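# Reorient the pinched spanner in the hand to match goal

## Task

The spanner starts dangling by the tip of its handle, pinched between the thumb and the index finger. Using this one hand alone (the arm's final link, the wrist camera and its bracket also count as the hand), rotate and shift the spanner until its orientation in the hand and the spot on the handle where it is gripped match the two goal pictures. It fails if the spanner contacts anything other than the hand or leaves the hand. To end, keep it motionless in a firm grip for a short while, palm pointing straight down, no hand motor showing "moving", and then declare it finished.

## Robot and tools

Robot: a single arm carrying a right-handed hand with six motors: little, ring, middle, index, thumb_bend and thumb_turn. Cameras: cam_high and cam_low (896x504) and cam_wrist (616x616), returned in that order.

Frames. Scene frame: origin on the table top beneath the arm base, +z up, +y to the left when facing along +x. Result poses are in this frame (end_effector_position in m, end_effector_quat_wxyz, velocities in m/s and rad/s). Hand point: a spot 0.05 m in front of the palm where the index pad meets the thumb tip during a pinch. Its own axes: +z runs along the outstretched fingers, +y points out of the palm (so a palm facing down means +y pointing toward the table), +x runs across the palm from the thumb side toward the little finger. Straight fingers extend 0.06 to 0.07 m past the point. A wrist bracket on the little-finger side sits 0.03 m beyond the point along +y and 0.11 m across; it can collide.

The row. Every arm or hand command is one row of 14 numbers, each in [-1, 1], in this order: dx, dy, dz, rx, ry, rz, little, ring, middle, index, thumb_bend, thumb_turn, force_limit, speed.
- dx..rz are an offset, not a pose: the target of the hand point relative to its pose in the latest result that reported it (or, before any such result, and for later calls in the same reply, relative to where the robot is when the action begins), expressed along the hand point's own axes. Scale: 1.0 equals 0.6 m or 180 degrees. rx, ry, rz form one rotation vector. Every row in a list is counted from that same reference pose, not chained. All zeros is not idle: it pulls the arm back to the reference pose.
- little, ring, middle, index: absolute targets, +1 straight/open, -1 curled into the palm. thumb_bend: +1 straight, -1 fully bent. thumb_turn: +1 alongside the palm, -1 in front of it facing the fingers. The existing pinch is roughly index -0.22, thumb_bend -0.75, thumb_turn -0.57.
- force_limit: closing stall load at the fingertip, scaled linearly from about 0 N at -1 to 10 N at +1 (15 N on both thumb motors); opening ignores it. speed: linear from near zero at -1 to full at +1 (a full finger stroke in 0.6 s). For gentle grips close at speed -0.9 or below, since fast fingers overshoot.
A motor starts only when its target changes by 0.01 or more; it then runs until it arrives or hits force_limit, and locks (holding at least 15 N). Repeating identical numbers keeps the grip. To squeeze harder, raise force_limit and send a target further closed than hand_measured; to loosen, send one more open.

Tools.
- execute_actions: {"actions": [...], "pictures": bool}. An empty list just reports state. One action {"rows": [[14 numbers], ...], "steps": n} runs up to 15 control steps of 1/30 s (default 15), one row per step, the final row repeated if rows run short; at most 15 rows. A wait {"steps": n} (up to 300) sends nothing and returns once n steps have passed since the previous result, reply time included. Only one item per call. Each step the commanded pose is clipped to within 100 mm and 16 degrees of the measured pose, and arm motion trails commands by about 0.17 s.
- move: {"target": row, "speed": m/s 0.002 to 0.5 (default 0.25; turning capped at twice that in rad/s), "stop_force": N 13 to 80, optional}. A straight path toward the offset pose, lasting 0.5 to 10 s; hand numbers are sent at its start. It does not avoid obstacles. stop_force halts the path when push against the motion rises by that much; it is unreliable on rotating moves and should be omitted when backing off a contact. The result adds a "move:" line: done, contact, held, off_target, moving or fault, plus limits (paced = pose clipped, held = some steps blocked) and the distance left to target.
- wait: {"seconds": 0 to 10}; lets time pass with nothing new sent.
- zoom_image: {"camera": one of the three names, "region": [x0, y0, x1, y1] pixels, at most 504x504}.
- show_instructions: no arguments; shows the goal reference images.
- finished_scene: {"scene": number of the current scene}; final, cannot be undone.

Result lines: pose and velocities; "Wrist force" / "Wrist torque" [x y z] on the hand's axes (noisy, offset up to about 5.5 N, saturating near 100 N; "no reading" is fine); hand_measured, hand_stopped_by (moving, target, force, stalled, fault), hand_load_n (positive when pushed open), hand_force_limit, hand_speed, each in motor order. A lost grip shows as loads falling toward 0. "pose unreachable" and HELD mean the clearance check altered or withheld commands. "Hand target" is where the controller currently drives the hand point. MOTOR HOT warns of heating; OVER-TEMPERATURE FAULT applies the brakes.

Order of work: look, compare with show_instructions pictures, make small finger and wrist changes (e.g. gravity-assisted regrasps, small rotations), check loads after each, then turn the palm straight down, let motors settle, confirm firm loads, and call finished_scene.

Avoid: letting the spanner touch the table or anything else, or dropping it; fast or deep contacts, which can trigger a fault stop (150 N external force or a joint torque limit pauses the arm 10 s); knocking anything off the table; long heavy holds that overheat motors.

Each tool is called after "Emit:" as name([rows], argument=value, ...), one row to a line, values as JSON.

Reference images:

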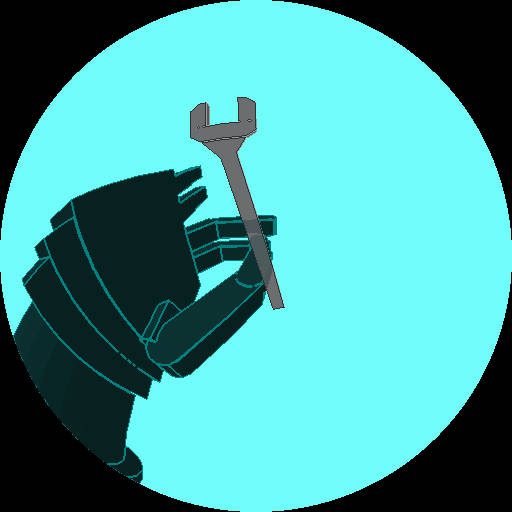

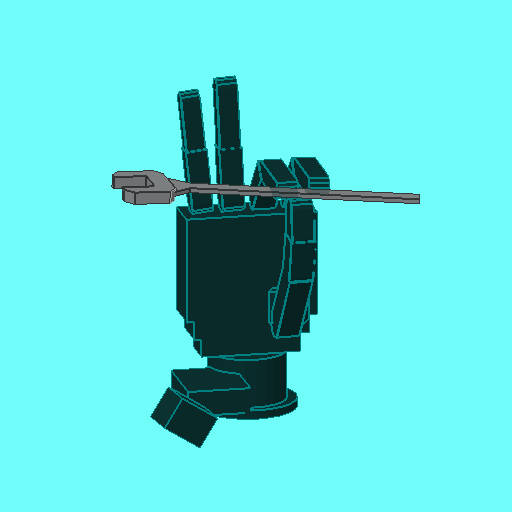

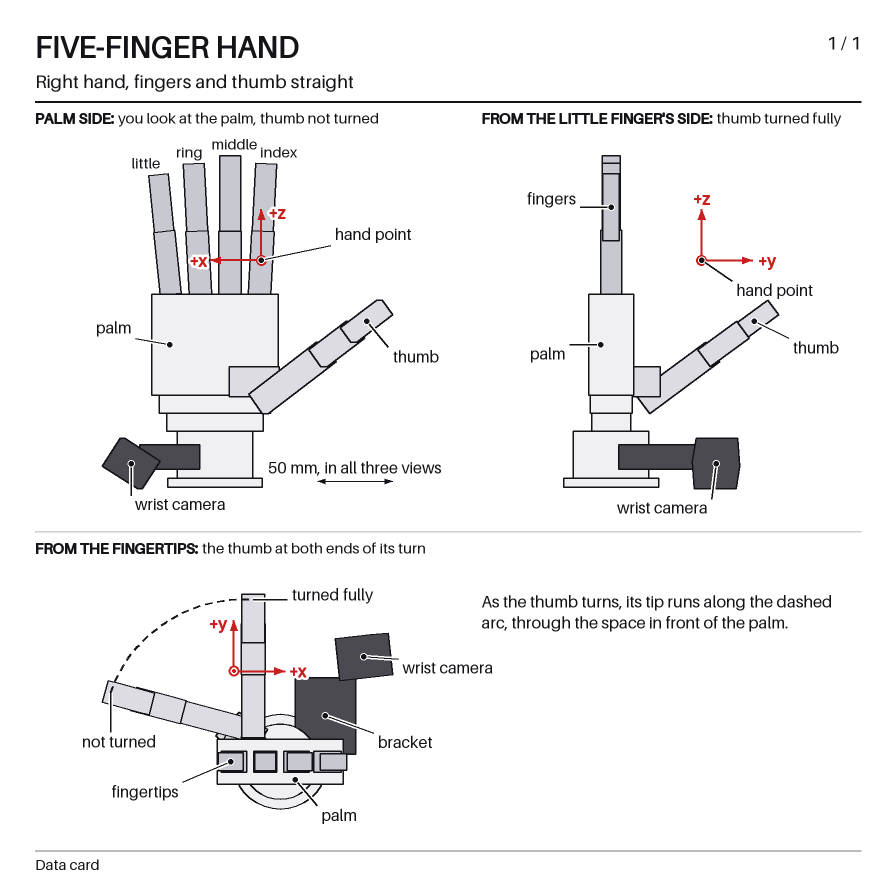

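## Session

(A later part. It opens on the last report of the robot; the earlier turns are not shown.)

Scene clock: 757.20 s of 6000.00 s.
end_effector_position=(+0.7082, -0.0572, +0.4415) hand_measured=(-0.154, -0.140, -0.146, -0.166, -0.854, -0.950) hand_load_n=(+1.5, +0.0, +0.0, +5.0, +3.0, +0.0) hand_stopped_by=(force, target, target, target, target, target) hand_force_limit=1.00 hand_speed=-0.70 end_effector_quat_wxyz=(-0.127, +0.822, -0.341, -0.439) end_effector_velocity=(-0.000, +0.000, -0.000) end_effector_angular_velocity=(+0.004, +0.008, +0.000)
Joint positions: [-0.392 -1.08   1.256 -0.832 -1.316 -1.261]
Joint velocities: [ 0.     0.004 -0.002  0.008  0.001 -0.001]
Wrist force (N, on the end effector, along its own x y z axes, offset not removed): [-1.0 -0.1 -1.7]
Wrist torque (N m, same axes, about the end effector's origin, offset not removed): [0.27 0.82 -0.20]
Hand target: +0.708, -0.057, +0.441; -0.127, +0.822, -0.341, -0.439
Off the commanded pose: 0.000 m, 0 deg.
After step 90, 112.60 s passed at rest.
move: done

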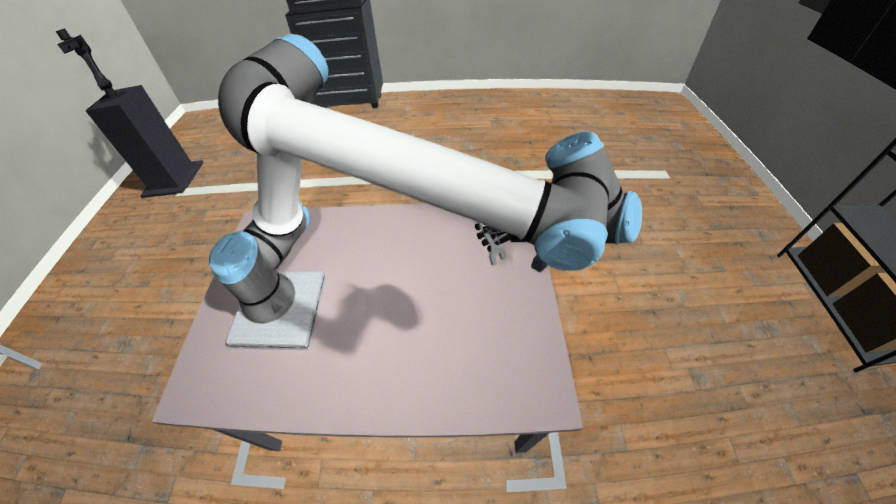

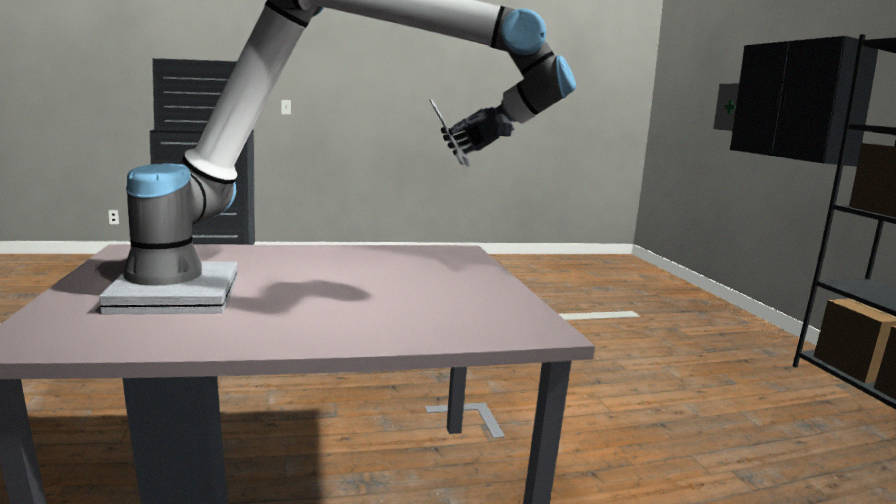

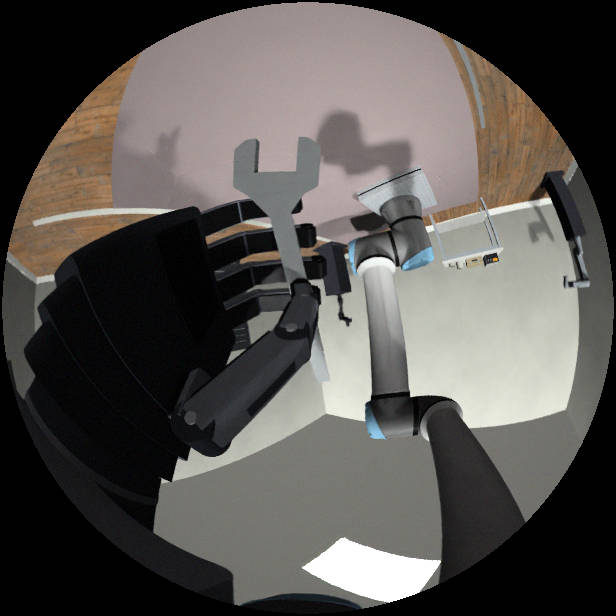

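Emit:
execute_actions([
  {"rows": [[0,0,0,0,0,0,-0.2,-0.14,-0.146,-0.14,-0.86,-0.95,1,-0.2],[0,0,0,0,0,0,-0.2,-0.14,-0.146,-0.14,-0.86,-0.95,1,-0.2],[0,0,0,0,0,0,-0.2,-0.14,-0.146,-0.17,-0.86,-0.95,1,-0.2]], "steps": 10},
])

Scene clock: 773.57 s of 6000.00 s.
end_effector_position=(+0.7082, -0.0572, +0.4415) hand_measured=(-0.154, -0.140, -0.146, -0.168, -0.854, -0.950) hand_load_n=(+1.5, +0.0, +0.0, +5.5, +3.5, +0.0) hand_stopped_by=(force, target, target, target, target, target) hand_force_limit=1.00 hand_speed=-0.20 end_effector_quat_wxyz=(-0.127, +0.822, -0.341, -0.439) end_effector_velocity=(-0.000, +0.000, +0.001) end_effector_angular_velocity=(-0.002, -0.000, -0.001)
Joint positions: [-0.392 -1.08   1.256 -0.832 -1.316 -1.261]
Joint velocities: [-0.    -0.001  0.    -0.001  0.     0.002]
Wrist force (N, on the end effector, along its own x y z axes, offset not removed): [0.0 0.0 -3.2]
Wrist torque (N m, same axes, about the end effector's origin, offset not removed): [0.57 0.75 -0.16]
Hand target: +0.708, -0.057, +0.441; -0.127, +0.822, -0.341, -0.439
Off the commanded pose: 0.000 m, 0 deg.
Steps of this call (steps 1 to 90: nothing new was sent; then 13.03 s passed at rest; steps 91 to 100: all 10 steps of this action). Readings (end_effector_position | what the end effector reports):
91: (+0.7082, -0.0572, +0.4414) | hand_measured=(-0.154, -0.140, -0.146, -0.166, -0.854, -0.950) hand_load_n=(+1.5, +0.0, +0.0, +5.0, +3.0, +0.0) hand_stopped_by=(force, target, target, moving, target, target) hand_force_limit=1.00 hand_speed=-0.20
92: (+0.7082, -0.0572, +0.4414) | hand_measured=(-0.154, -0.140, -0.146, -0.166, -0.854, -0.950) hand_load_n=(+1.5, +0.0, +0.0, +5.0, +3.0, +0.0) hand_stopped_by=(force, target, target, moving, target, target) hand_force_limit=1.00 hand_speed=-0.20
94: (+0.7082, -0.0572, +0.4414) | hand_measured=(-0.154, -0.140, -0.146, -0.168, -0.854, -0.950) hand_load_n=(+1.5, +0.0, +0.0, +6.0, +3.5, +0.0) hand_stopped_by=(force, target, target, moving, target, target) hand_force_limit=1.00 hand_speed=-0.20
98: (+0.7082, -0.0572, +0.4415) | hand_measured=(-0.154, -0.140, -0.146, -0.168, -0.854, -0.950) hand_load_n=(+1.5, +0.0, +0.0, +6.0, +3.5, +0.0) hand_stopped_by=(force, target, target, target, target, target) hand_force_limit=1.00 hand_speed=-0.20
100: the state above

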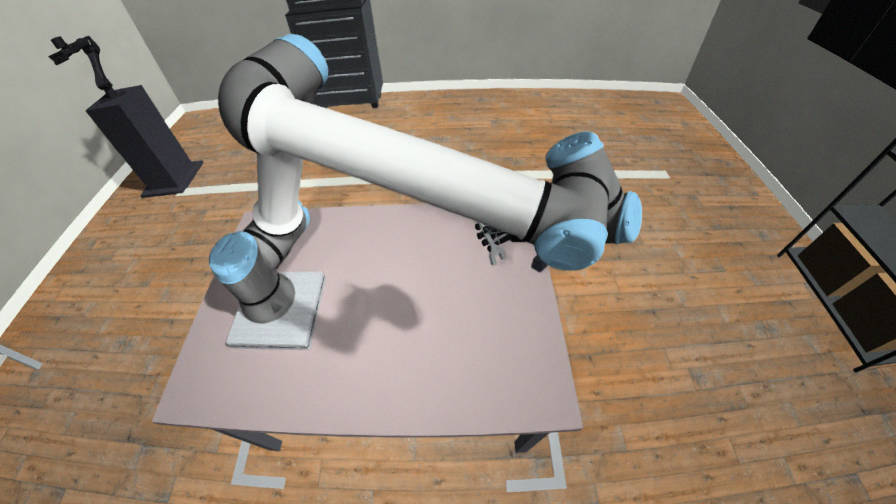

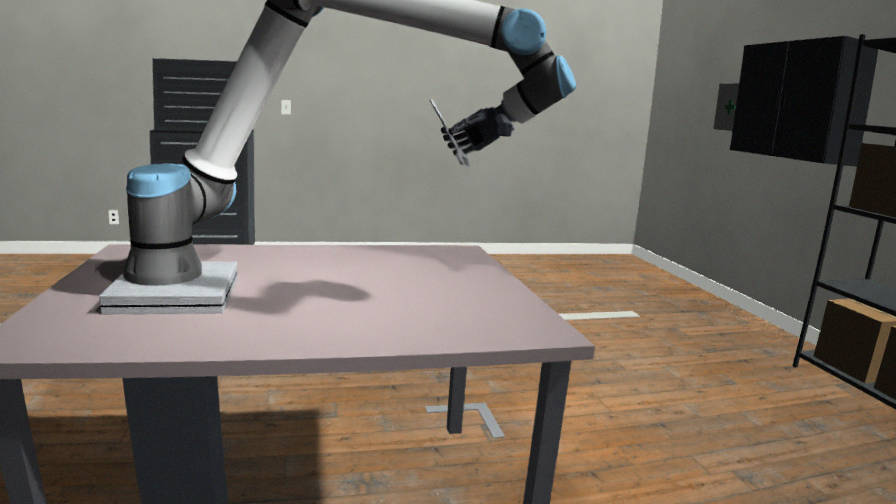

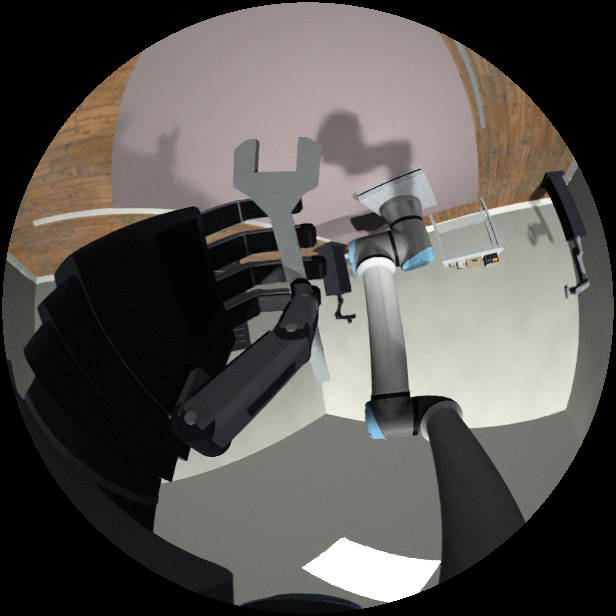

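Emit:
execute_actions([
  {"rows": [[0,0,0,0,0,0,-0.2,-0.14,-0.146,-0.14,-0.86,-0.95,1,-0.2],[0,0,0,0,0,0,-0.2,-0.14,-0.146,-0.14,-0.86,-0.95,1,-0.2],[0,0,0,0,0,0,-0.2,-0.14,-0.146,-0.14,-0.86,-0.95,1,-0.2],[0,0,0,0,0,0,-0.2,-0.14,-0.146,-0.14,-0.86,-0.95,1,-0.2],[0,0,0,0,0,0,-0.2,-0.14,-0.146,-0.17,-0.86,-0.95,1,-0.2]], "steps": 11},
])

Scene clock: 790.33 s of 6000.00 s.
end_effector_position=(+0.7082, -0.0572, +0.4415) hand_measured=(-0.154, -0.140, -0.146, -0.168, -0.856, -0.950) hand_load_n=(+2.0, +0.0, +0.0, +6.0, +0.5, -1.5) hand_stopped_by=(force, target, target, target, target, target) hand_force_limit=1.00 hand_speed=-0.20 end_effector_quat_wxyz=(-0.127, +0.822, -0.341, -0.439) end_effector_velocity=(-0.000, +0.000, +0.000) end_effector_angular_velocity=(-0.000, -0.001, -0.001)
Joint positions: [-0.392 -1.08   1.256 -0.832 -1.316 -1.261]
Joint velocities: [ 0.    -0.001 -0.     0.     0.     0.   ]
Wrist force (N, on the end effector, along its own x y z axes, offset not removed): [1.4 -3.0 3.9]
Wrist torque (N m, same axes, about the end effector's origin, offset not removed): [-0.29 0.15 -0.01]
Hand target: +0.708, -0.057, +0.441; -0.127, +0.822, -0.341, -0.439
Off the commanded pose: 0.000 m, 0 deg.
Steps of this call (steps 1 to 90: nothing new was sent; then 13.40 s passed at rest; steps 91 to 101: all 11 steps of this action). Readings (end_effector_position | what the end effector reports):
91: (+0.7082, -0.0572, +0.4415) | hand_measured=(-0.154, -0.140, -0.146, -0.168, -0.854, -0.950) hand_load_n=(+1.5, +0.0, +0.0, +5.5, +3.5, +0.0) hand_stopped_by=(force, target, target, moving, target, target) hand_force_limit=1.00 hand_speed=-0.20
92: (+0.7082, -0.0572, +0.4415) | hand_measured=(-0.154, -0.140, -0.146, -0.168, -0.854, -0.950) hand_load_n=(+1.5, +0.0, +0.0, +5.5, +3.5, +0.0) hand_stopped_by=(force, target, target, moving, target, target) hand_force_limit=1.00 hand_speed=-0.20
94: (+0.7082, -0.0572, +0.4415) | hand_measured=(-0.154, -0.140, -0.146, -0.142, -0.856, -0.950) hand_load_n=(+0.5, +0.0, +0.0, +0.0, +0.0, +0.0) hand_stopped_by=(force, target, target, moving, target, target) hand_force_limit=1.00 hand_speed=-0.20
98: (+0.7082, -0.0572, +0.4415) | hand_measured=(-0.154, -0.140, -0.146, -0.168, -0.856, -0.950) hand_load_n=(+2.0, +0.0, +0.0, +6.5, +0.5, -1.5) hand_stopped_by=(force, target, target, moving, target, target) hand_force_limit=1.00 hand_speed=-0.20
101: the state above

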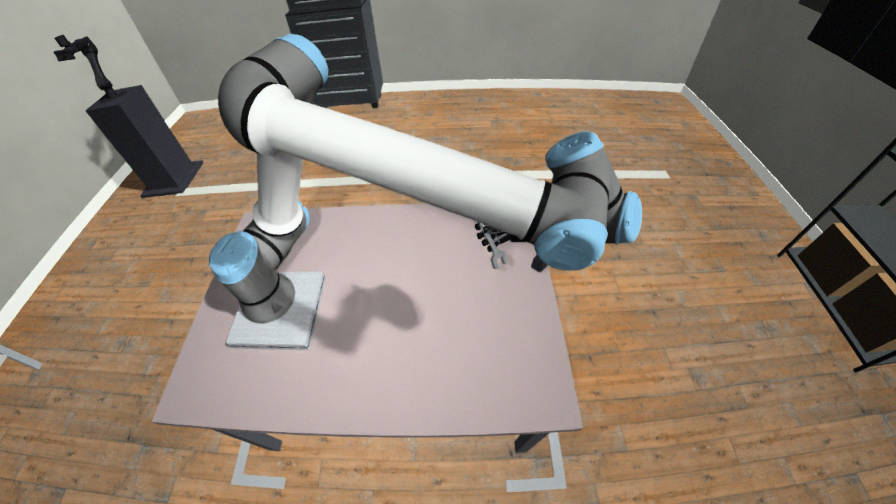

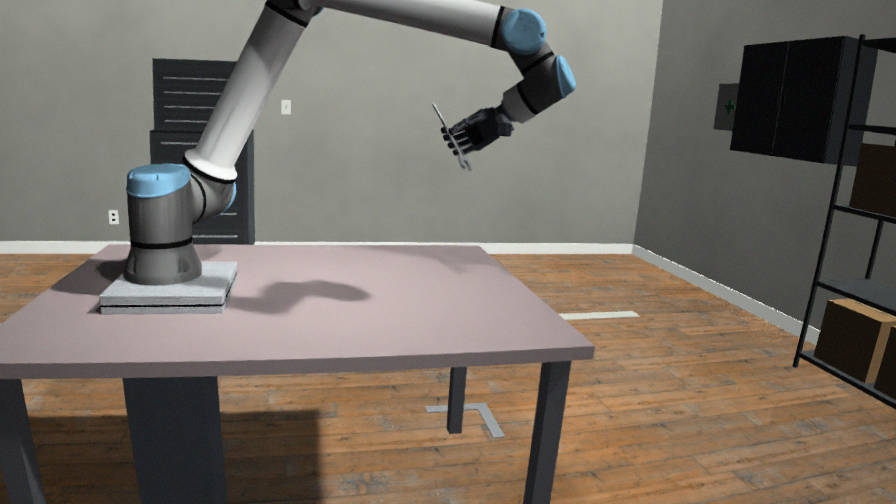

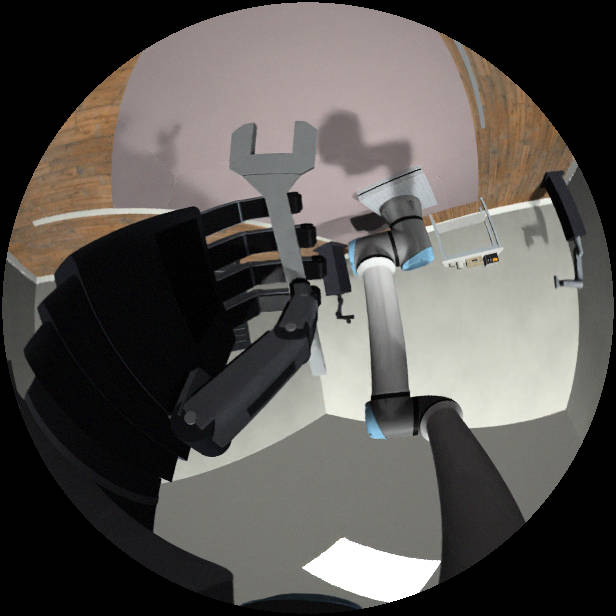

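Emit:
zoom_image(camera="cam_wrist", region=[200, 100, 400, 400])

Emit:
show_instructions()

Region (200, 100, 400, 400) of cam_wrist's 616x616 image, scaled by 1.680, with more detail than that image has.

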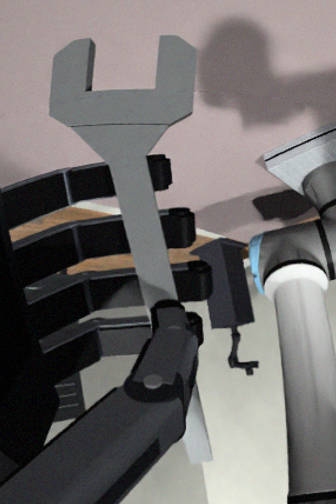

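Reference images for this scene: goal picture from the wrist camera place, goal picture looking into the palm, FIVE-FINGER HAND page 1.

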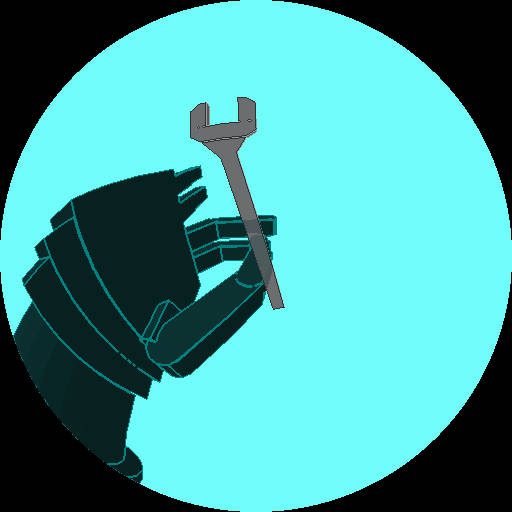

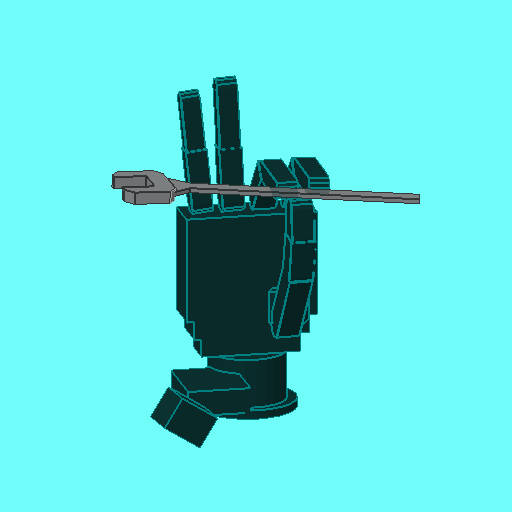

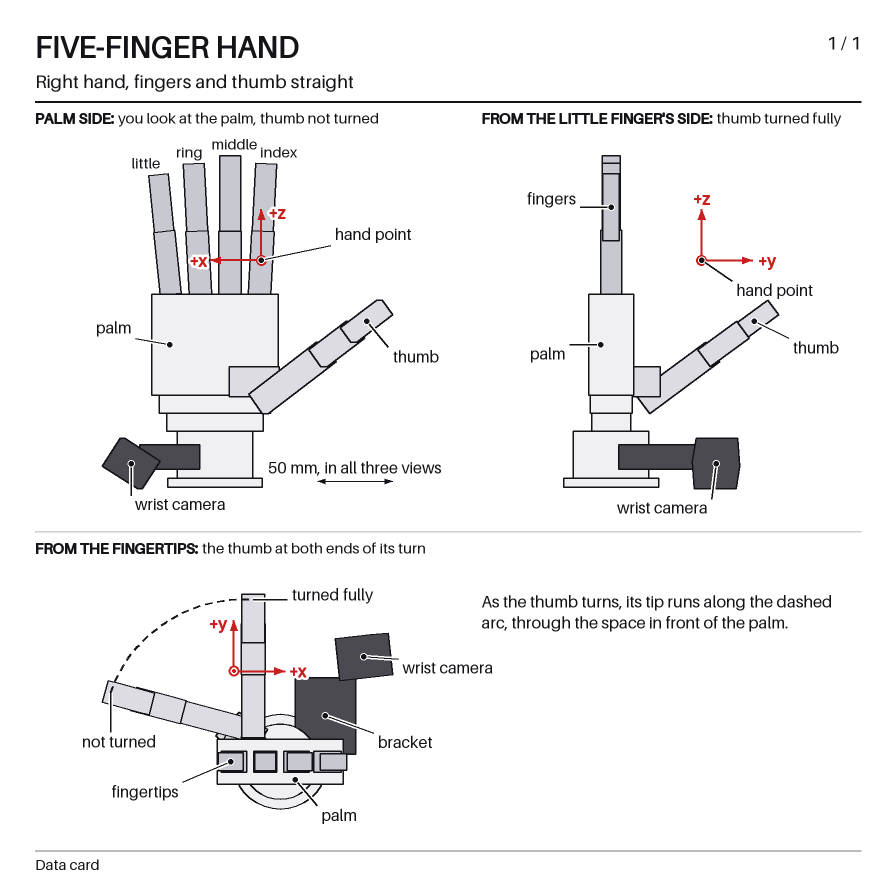

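Emit:
execute_actions([
  {"rows": [[0,0,0,0,0,0,-0.2,-0.14,-0.146,-0.14,-0.86,-0.95,1,-0.6],[0,0,0,0,0,0,-0.2,-0.14,-0.146,-0.14,-0.86,-0.95,1,-0.6],[0,0,0,0,0,0,-0.2,-0.14,-0.146,-0.14,-0.86,-0.95,1,-0.6],[0,0,0,0,0,0,-0.2,-0.14,-0.146,-0.14,-0.86,-0.95,1,-0.6],[0,0,0,0,0,0,-0.2,-0.14,-0.146,-0.17,-0.86,-0.95,1,-0.2]], "steps": 11},
])

Scene clock: 886.57 s of 6000.00 s.
end_effector_position=(+0.7082, -0.0572, +0.4415) hand_measured=(-0.154, -0.140, -0.146, -0.168, -0.856, -0.950) hand_load_n=(+2.0, +0.0, +0.0, +6.0, +0.5, -1.5) hand_stopped_by=(force, target, target, target, target, target) hand_force_limit=1.00 hand_speed=-0.20 end_effector_quat_wxyz=(-0.127, +0.822, -0.341, -0.439) end_effector_velocity=(-0.000, -0.002, +0.000) end_effector_angular_velocity=(+0.000, -0.001, -0.002)
Joint positions: [-0.392 -1.08   1.256 -0.832 -1.316 -1.261]
Joint velocities: [-0.002 -0.001  0.     0.    -0.    -0.001]
Wrist force (N, on the end effector, along its own x y z axes, offset not removed): [-1.8 -0.5 3.1]
Wrist torque (N m, same axes, about the end effector's origin, offset not removed): [0.12 0.66 -0.32]
Hand target: +0.708, -0.057, +0.441; -0.127, +0.822, -0.341, -0.439
Off the commanded pose: 0.000 m, 0 deg.
Steps of this call (steps 1 to 90: nothing new was sent; then 92.87 s passed at rest; steps 91 to 101: all 11 steps of this action). Readings (end_effector_position | what the end effector reports):
91: (+0.7082, -0.0572, +0.4415) | hand_measured=(-0.154, -0.140, -0.146, -0.168, -0.856, -0.950) hand_load_n=(+2.0, +0.0, +0.0, +6.0, +0.5, -1.5) hand_stopped_by=(force, target, target, moving, target, target) hand_force_limit=1.00 hand_speed=-0.60
92: (+0.7082, -0.0572, +0.4415) | hand_measured=(-0.154, -0.140, -0.146, -0.168, -0.856, -0.950) hand_load_n=(+2.0, +0.0, +0.0, +6.0, +0.5, -1.5) hand_stopped_by=(force, target, target, moving, target, target) hand_force_limit=1.00 hand_speed=-0.60
94: (+0.7082, -0.0572, +0.4415) | hand_measured=(-0.154, -0.140, -0.146, -0.148, -0.856, -0.950) hand_load_n=(+0.5, +0.0, +0.0, +0.0, +0.0, +0.0) hand_stopped_by=(force, target, target, moving, target, target) hand_force_limit=1.00 hand_speed=-0.60
98: (+0.7082, -0.0572, +0.4415) | hand_measured=(-0.154, -0.140, -0.146, -0.168, -0.856, -0.950) hand_load_n=(+2.0, +0.0, +0.0, +6.0, +0.5, -1.5) hand_stopped_by=(force, target, target, moving, target, target) hand_force_limit=1.00 hand_speed=-0.20
101: the state above

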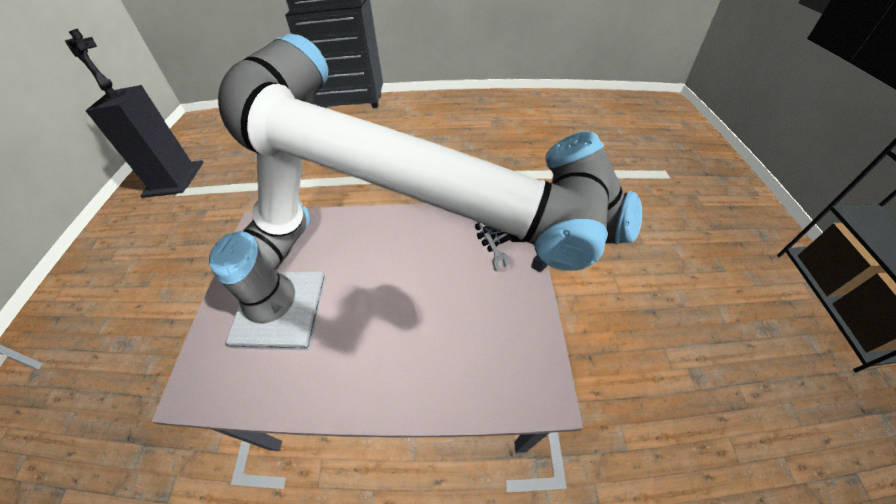

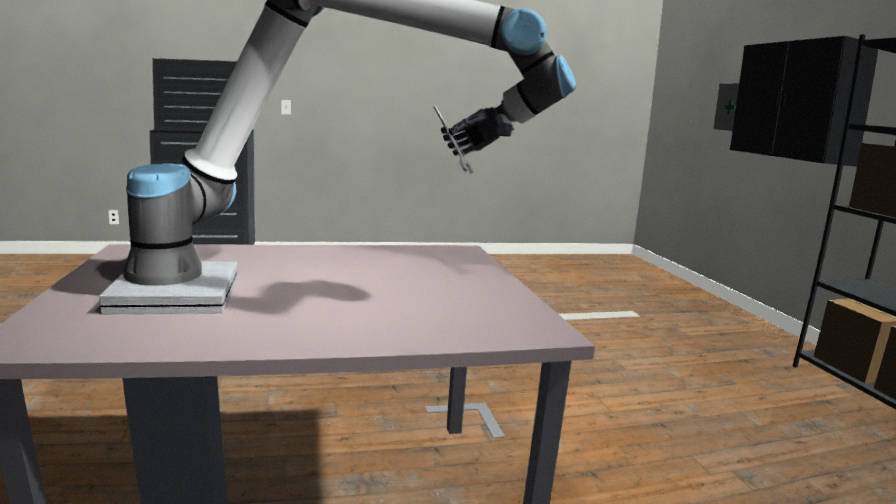

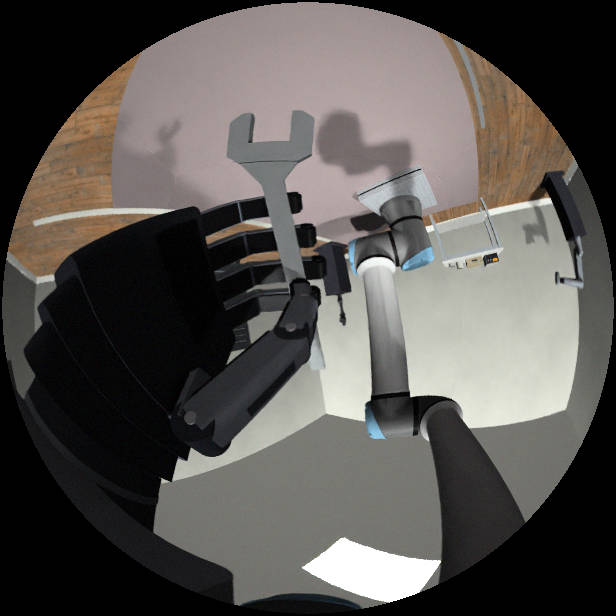

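Emit:
execute_actions([
  {"rows": [[0,0,0,0,0,0,1,1,-0.175,-0.192,-0.86,-0.95,1,-0.8],[0,0,0,0,0,0,1,1,-0.175,-0.192,-0.86,-0.95,1,-0.8],[0,0,0,0,0,0,1,1,-0.175,-0.192,-0.86,-0.95,1,-0.8],[0,0,0,0,0,0,1,1,-0.175,-0.192,-0.86,-0.95,1,-0.8],[0,0,0,0,0,0,1,1,-0.175,-0.192,-0.86,-0.95,1,-0.8],[0,0,0,0,0,0,1,1,-0.175,-0.192,-0.86,-0.95,1,-0.8],[0,0,0,0,0,0,1,1,-0.175,-0.192,-0.86,-0.95,1,-0.8],[0,0,0,0,0,0,1,1,-0.175,-0.192,-0.86,-0.95,1,-0.8],[0,0,0,0,0,0,1,1,-0.175,-0.192,-0.86,-0.95,1,0.6]], "steps": 15},
])

Scene clock: 921.27 s of 6000.00 s.
end_effector_position=(+0.7082, -0.0572, +0.4415) hand_measured=(+0.436, +0.452, -0.172, -0.184, -0.856, -0.950) hand_load_n=(+0.0, +0.5, +7.5, +9.0, +1.0, -2.0) hand_stopped_by=(moving, moving, target, force, target, target) hand_force_limit=1.00 hand_speed=0.60 end_effector_quat_wxyz=(-0.127, +0.822, -0.341, -0.439) end_effector_velocity=(+0.000, +0.000, +0.000) end_effector_angular_velocity=(+0.000, -0.001, +0.001)
Joint positions: [-0.392 -1.08   1.256 -0.832 -1.316 -1.261]
Joint velocities: [ 0.    -0.    -0.    -0.    -0.    -0.001]
Wrist force (N, on the end effector, along its own x y z axes, offset not removed): [1.0 -1.8 -0.3]
Wrist torque (N m, same axes, about the end effector's origin, offset not removed): [0.12 0.19 -0.09]
Hand target: +0.708, -0.057, +0.441; -0.127, +0.822, -0.341, -0.439
Off the commanded pose: 0.000 m, 0 deg.
Steps of this call (steps 1 to 90: nothing new was sent; then 31.20 s passed at rest; steps 91 to 105: all 15 steps of this action). Readings (end_effector_position | what the end effector reports):
91: (+0.7082, -0.0572, +0.4415) | hand_measured=(-0.154, -0.140, -0.146, -0.168, -0.856, -0.950) hand_load_n=(+2.0, +0.0, +0.0, +6.0, +0.5, -1.5) hand_stopped_by=(moving, moving, moving, moving, target, target) hand_force_limit=1.00 hand_speed=-0.80
92: (+0.7082, -0.0572, +0.4415) | hand_measured=(-0.154, -0.140, -0.146, -0.168, -0.856, -0.950) hand_load_n=(+2.0, +0.0, +0.0, +6.0, +0.5, -1.5) hand_stopped_by=(moving, moving, moving, moving, target, target) hand_force_limit=1.00 hand_speed=-0.80
94: (+0.7082, -0.0572, +0.4415) | hand_measured=(-0.144, -0.130, -0.156, -0.176, -0.856, -0.950) hand_load_n=(+2.0, +0.0, +0.0, +8.5, +0.5, -1.5) hand_stopped_by=(moving, moving, moving, moving, target, target) hand_force_limit=1.00 hand_speed=-0.80
98: (+0.7082, -0.0572, +0.4415) | hand_measured=(-0.100, -0.086, -0.172, -0.184, -0.856, -0.950) hand_load_n=(+0.0, +0.0, +7.5, +9.0, +1.0, -2.0) hand_stopped_by=(moving, moving, moving, force, target, target) hand_force_limit=1.00 hand_speed=-0.80
105: the state above

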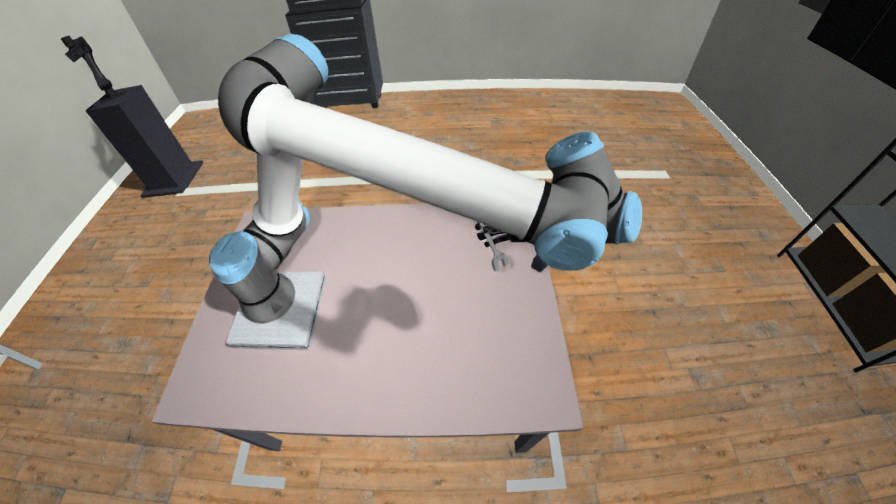

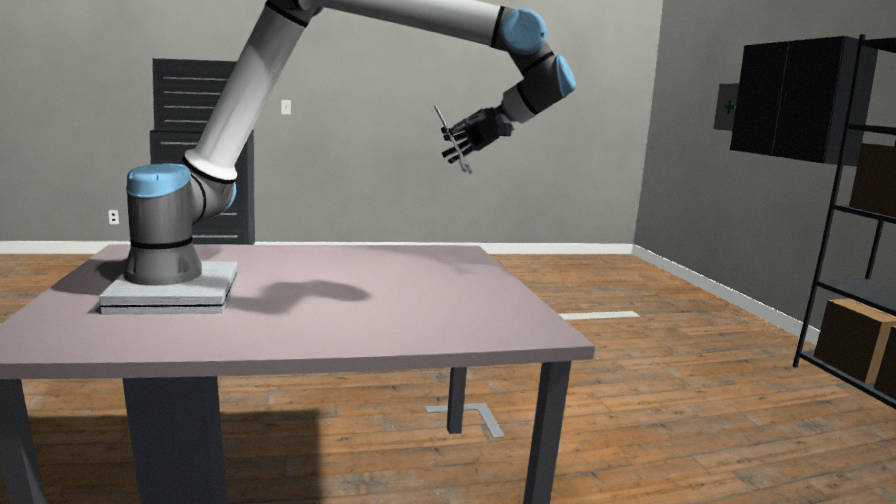

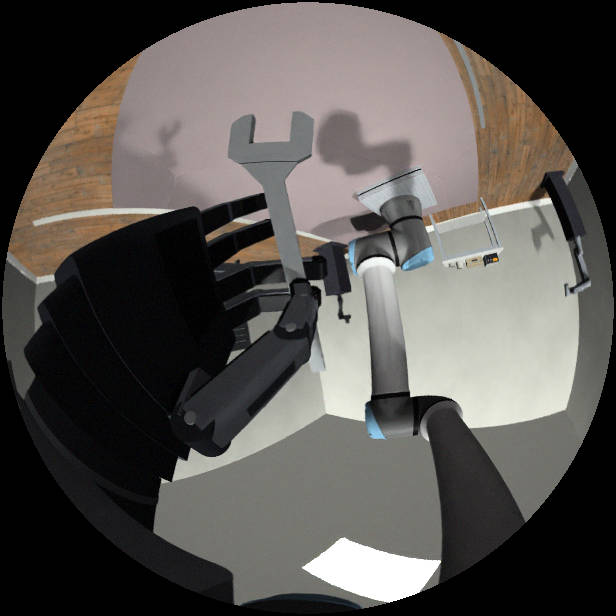

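Emit:
move(target=[0,0,0,0.1486,-0.1662,-0.5163, 1, 1, -0.175, -0.192, -0.86, -0.95, 1, 0.6], speed=0.35)

Scene clock: 965.60 s of 6000.00 s.
end_effector_position=(+0.7082, -0.0572, +0.4414) hand_measured=(+1.000, +1.000, -0.172, -0.184, -0.856, -0.950) hand_load_n=(+0.0, +0.0, +6.5, +9.5, +1.0, -2.0) hand_stopped_by=(target, target, target, force, target, target) hand_force_limit=1.00 hand_speed=0.60 end_effector_quat_wxyz=(+0.637, -0.637, -0.306, +0.307) end_effector_velocity=(+0.000, +0.001, -0.000) end_effector_angular_velocity=(+0.008, -0.003, +0.004)
Joint positions: [-0.428 -0.918  1.07  -0.162 -1.286 -3.132]
Joint velocities: [ 0.001  0.001 -0.001  0.002 -0.003 -0.009]
Wrist force (N, on the end effector, along its own x y z axes, offset not removed): [-0.4 0.3 0.1]
Wrist torque (N m, same axes, about the end effector's origin, offset not removed): [0.07 0.50 0.09]
Hand target: +0.708, -0.057, +0.441; +0.637, -0.637, -0.306, +0.307
Off the commanded pose: 0.000 m, 0 deg.
After step 90, 38.33 s passed at rest.
move: done

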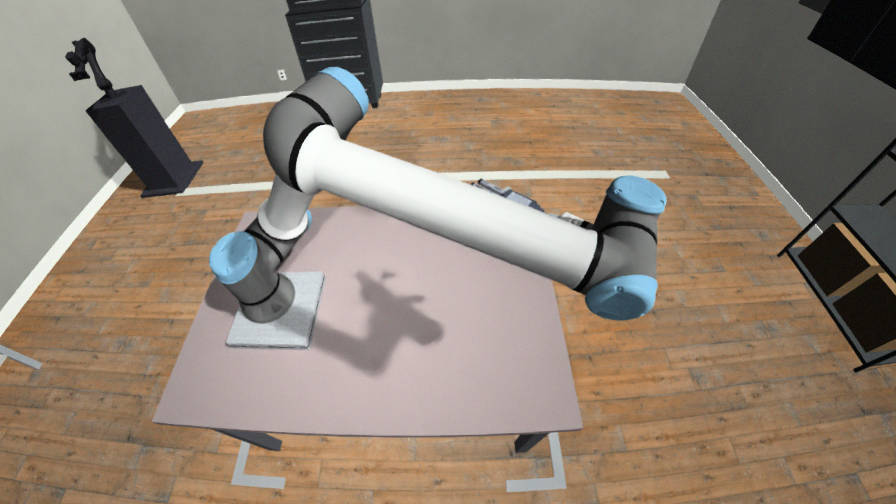

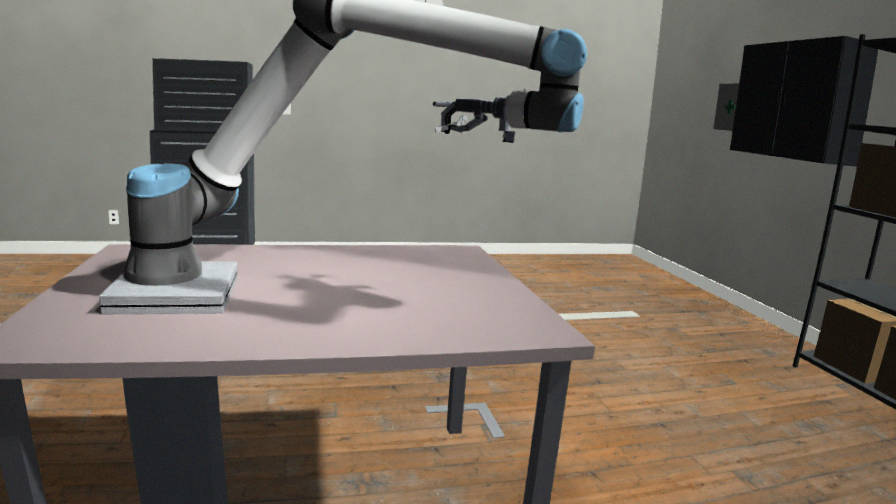

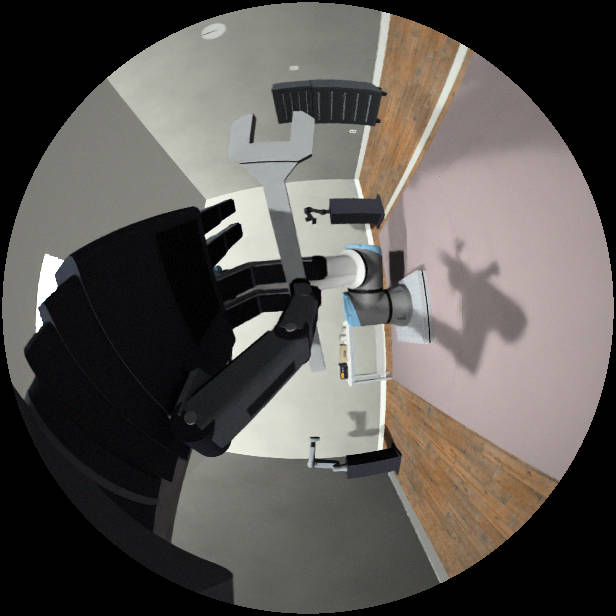

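Emit:
wait(seconds=1)

Scene clock: 973.17 s of 6000.00 s.
end_effector_position=(+0.7082, -0.0572, +0.4414) hand_measured=(+1.000, +1.000, -0.172, -0.184, -0.856, -0.950) hand_load_n=(+0.0, +0.0, +6.5, +9.5, +1.0, -2.0) hand_stopped_by=(target, target, target, force, target, target) hand_force_limit=1.00 hand_speed=0.60 end_effector_quat_wxyz=(+0.637, -0.637, -0.306, +0.307) end_effector_velocity=(+0.000, +0.000, -0.001) end_effector_angular_velocity=(+0.001, +0.001, -0.000)
Joint positions: [-0.428 -0.918  1.07  -0.162 -1.286 -3.133]
Joint velocities: [ 0.     0.002  0.     0.     0.    -0.001]
Wrist force (N, on the end effector, along its own x y z axes, offset not removed): [-0.5 2.4 4.2]
Wrist torque (N m, same axes, about the end effector's origin, offset not removed): [0.18 0.47 0.09]
Hand target: +0.708, -0.057, +0.441; +0.637, -0.637, -0.306, +0.307
Off the commanded pose: 0.000 m, 0 deg.
Steps of this call (steps 1 to 90: nothing new was sent; then 4.57 s passed at rest). Readings (end_effector_position | what the end effector reports):
1: (+0.7082, -0.0572, +0.4414) | hand_measured=(+1.000, +1.000, -0.172, -0.184, -0.856, -0.950) hand_load_n=(+0.0, +0.0, +6.5, +9.5, +1.0, -2.0) hand_stopped_by=(target, target, target, force, target, target) hand_force_limit=1.00 hand_speed=0.60
2: (+0.7082, -0.0572, +0.4414) | hand_measured=(+1.000, +1.000, -0.172, -0.184, -0.856, -0.950) hand_load_n=(+0.0, +0.0, +6.5, +9.5, +1.0, -2.0) hand_stopped_by=(target, target, target, force, target, target) hand_force_limit=1.00 hand_speed=0.60
4: (+0.7082, -0.0572, +0.4414) | hand_measured=(+1.000, +1.000, -0.172, -0.184, -0.856, -0.950) hand_load_n=(+0.0, +0.0, +6.5, +9.5, +1.0, -2.0) hand_stopped_by=(target, target, target, force, target, target) hand_force_limit=1.00 hand_speed=0.60
8: (+0.7082, -0.0572, +0.4414) | hand_measured=(+1.000, +1.000, -0.172, -0.184, -0.856, -0.950) hand_load_n=(+0.0, +0.0, +6.5, +9.5, +1.0, -2.0) hand_stopped_by=(target, target, target, force, target, target) hand_force_limit=1.00 hand_speed=0.60
90: the state above

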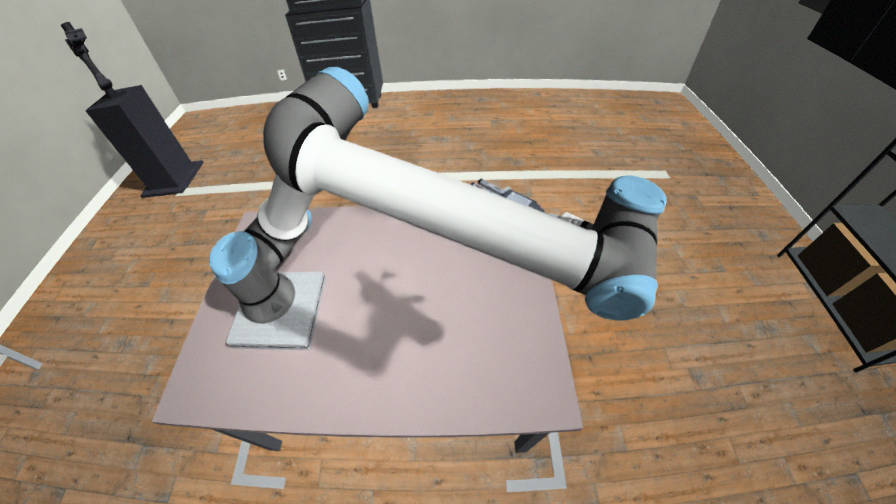

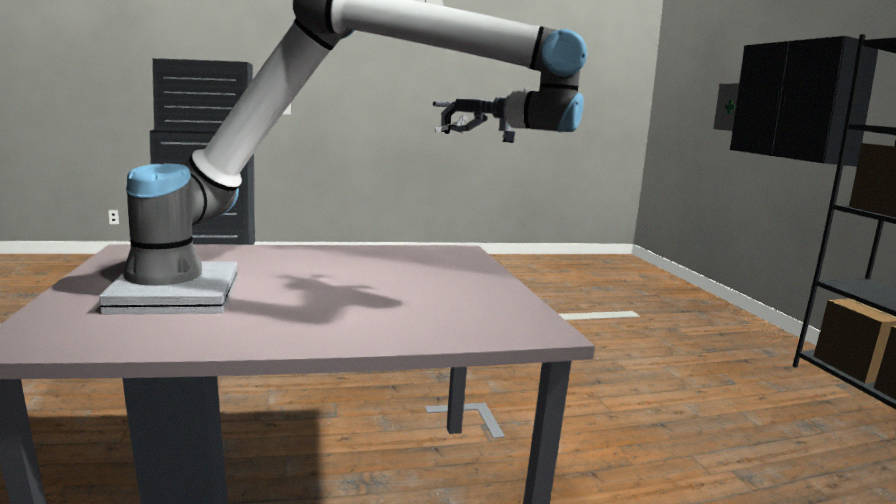

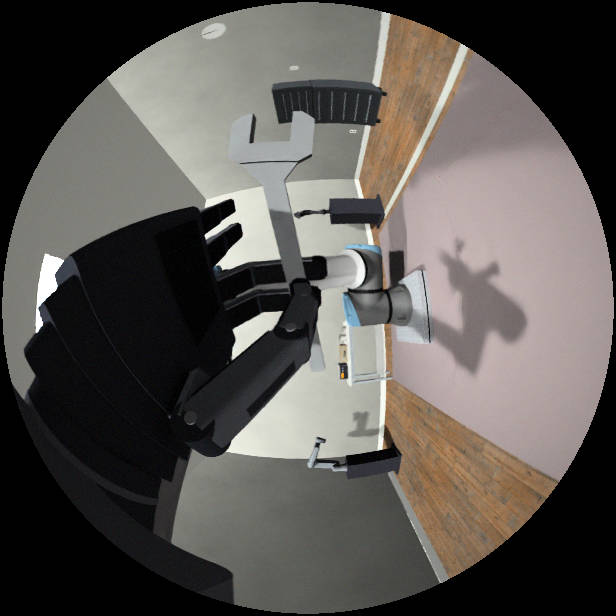

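Emit:
execute_actions(actions=[])

Scene clock: 996.40 s of 6000.00 s.
end_effector_position=(+0.7082, -0.0572, +0.4414) hand_measured=(+1.000, +1.000, -0.172, -0.184, -0.856, -0.950) hand_load_n=(+0.0, +0.0, +6.5, +9.5, +1.0, -2.0) hand_stopped_by=(target, target, target, force, target, target) hand_force_limit=1.00 hand_speed=0.60 end_effector_quat_wxyz=(+0.637, -0.637, -0.306, +0.307) end_effector_velocity=(-0.000, -0.000, +0.000) end_effector_angular_velocity=(-0.000, +0.001, -0.000)
Joint positions: [-0.428 -0.918  1.07  -0.162 -1.286 -3.133]
Joint velocities: [-0.    -0.     0.     0.     0.     0.001]
Wrist force (N, on the end effector, along its own x y z axes, offset not removed): [-3.2 -1.3 2.7]
Wrist torque (N m, same axes, about the end effector's origin, offset not removed): [-0.34 0.95 -0.14]
Hand target: +0.708, -0.057, +0.441; +0.637, -0.637, -0.306, +0.307
Off the commanded pose: 0.000 m, 0 deg.
Steps of this call (steps 1 to 90: nothing new was sent; then 20.23 s passed at rest). Readings (end_effector_position | what the end effector reports):
1: (+0.7082, -0.0572, +0.4414) | hand_measured=(+1.000, +1.000, -0.172, -0.184, -0.856, -0.950) hand_load_n=(+0.0, +0.0, +6.5, +9.5, +1.0, -2.0) hand_stopped_by=(target, target, target, force, target, target) hand_force_limit=1.00 hand_speed=0.60
2: (+0.7082, -0.0572, +0.4414) | hand_measured=(+1.000, +1.000, -0.172, -0.184, -0.856, -0.950) hand_load_n=(+0.0, +0.0, +6.5, +9.5, +1.0, -2.0) hand_stopped_by=(target, target, target, force, target, target) hand_force_limit=1.00 hand_speed=0.60
4: (+0.7082, -0.0572, +0.4414) | hand_measured=(+1.000, +1.000, -0.172, -0.184, -0.856, -0.950) hand_load_n=(+0.0, +0.0, +6.5, +9.5, +1.0, -2.0) hand_stopped_by=(target, target, target, force, target, target) hand_force_limit=1.00 hand_speed=0.60
8: (+0.7082, -0.0572, +0.4414) | hand_measured=(+1.000, +1.000, -0.172, -0.184, -0.856, -0.950) hand_load_n=(+0.0, +0.0, +6.5, +9.5, +1.0, -2.0) hand_stopped_by=(target, target, target, force, target, target) hand_force_limit=1.00 hand_speed=0.60
90: the state above

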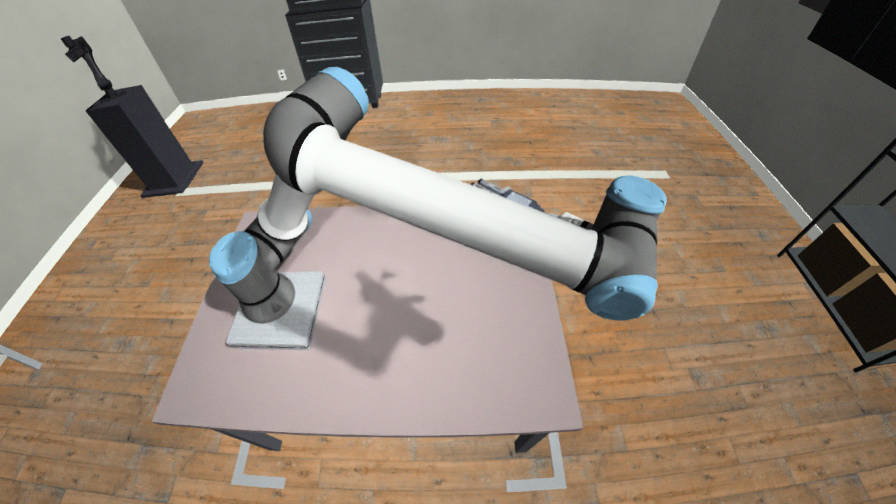

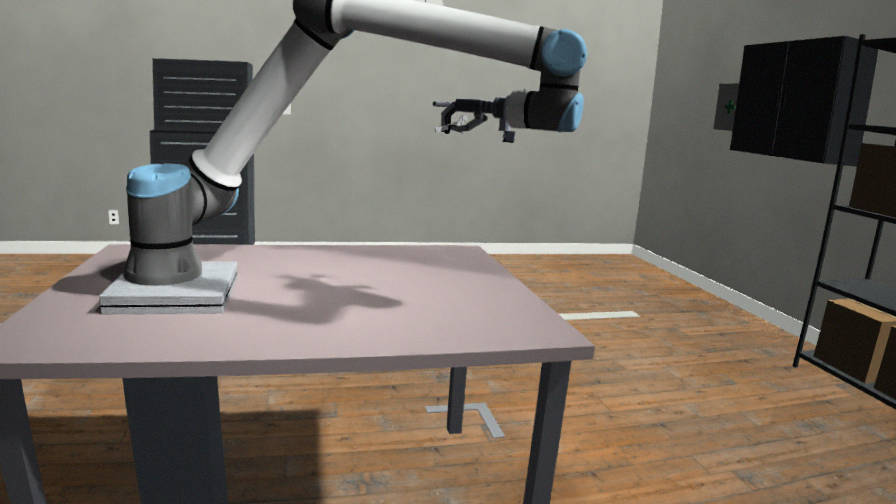

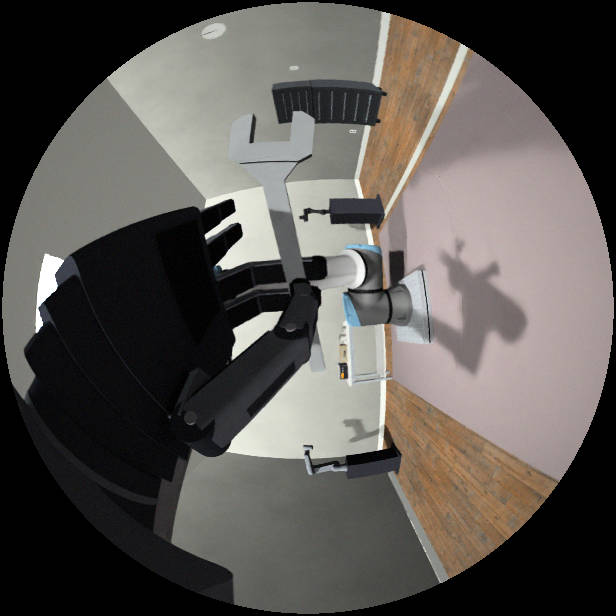

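Emit:
finished_scene(scene=1)

The scene is finished: the task was done.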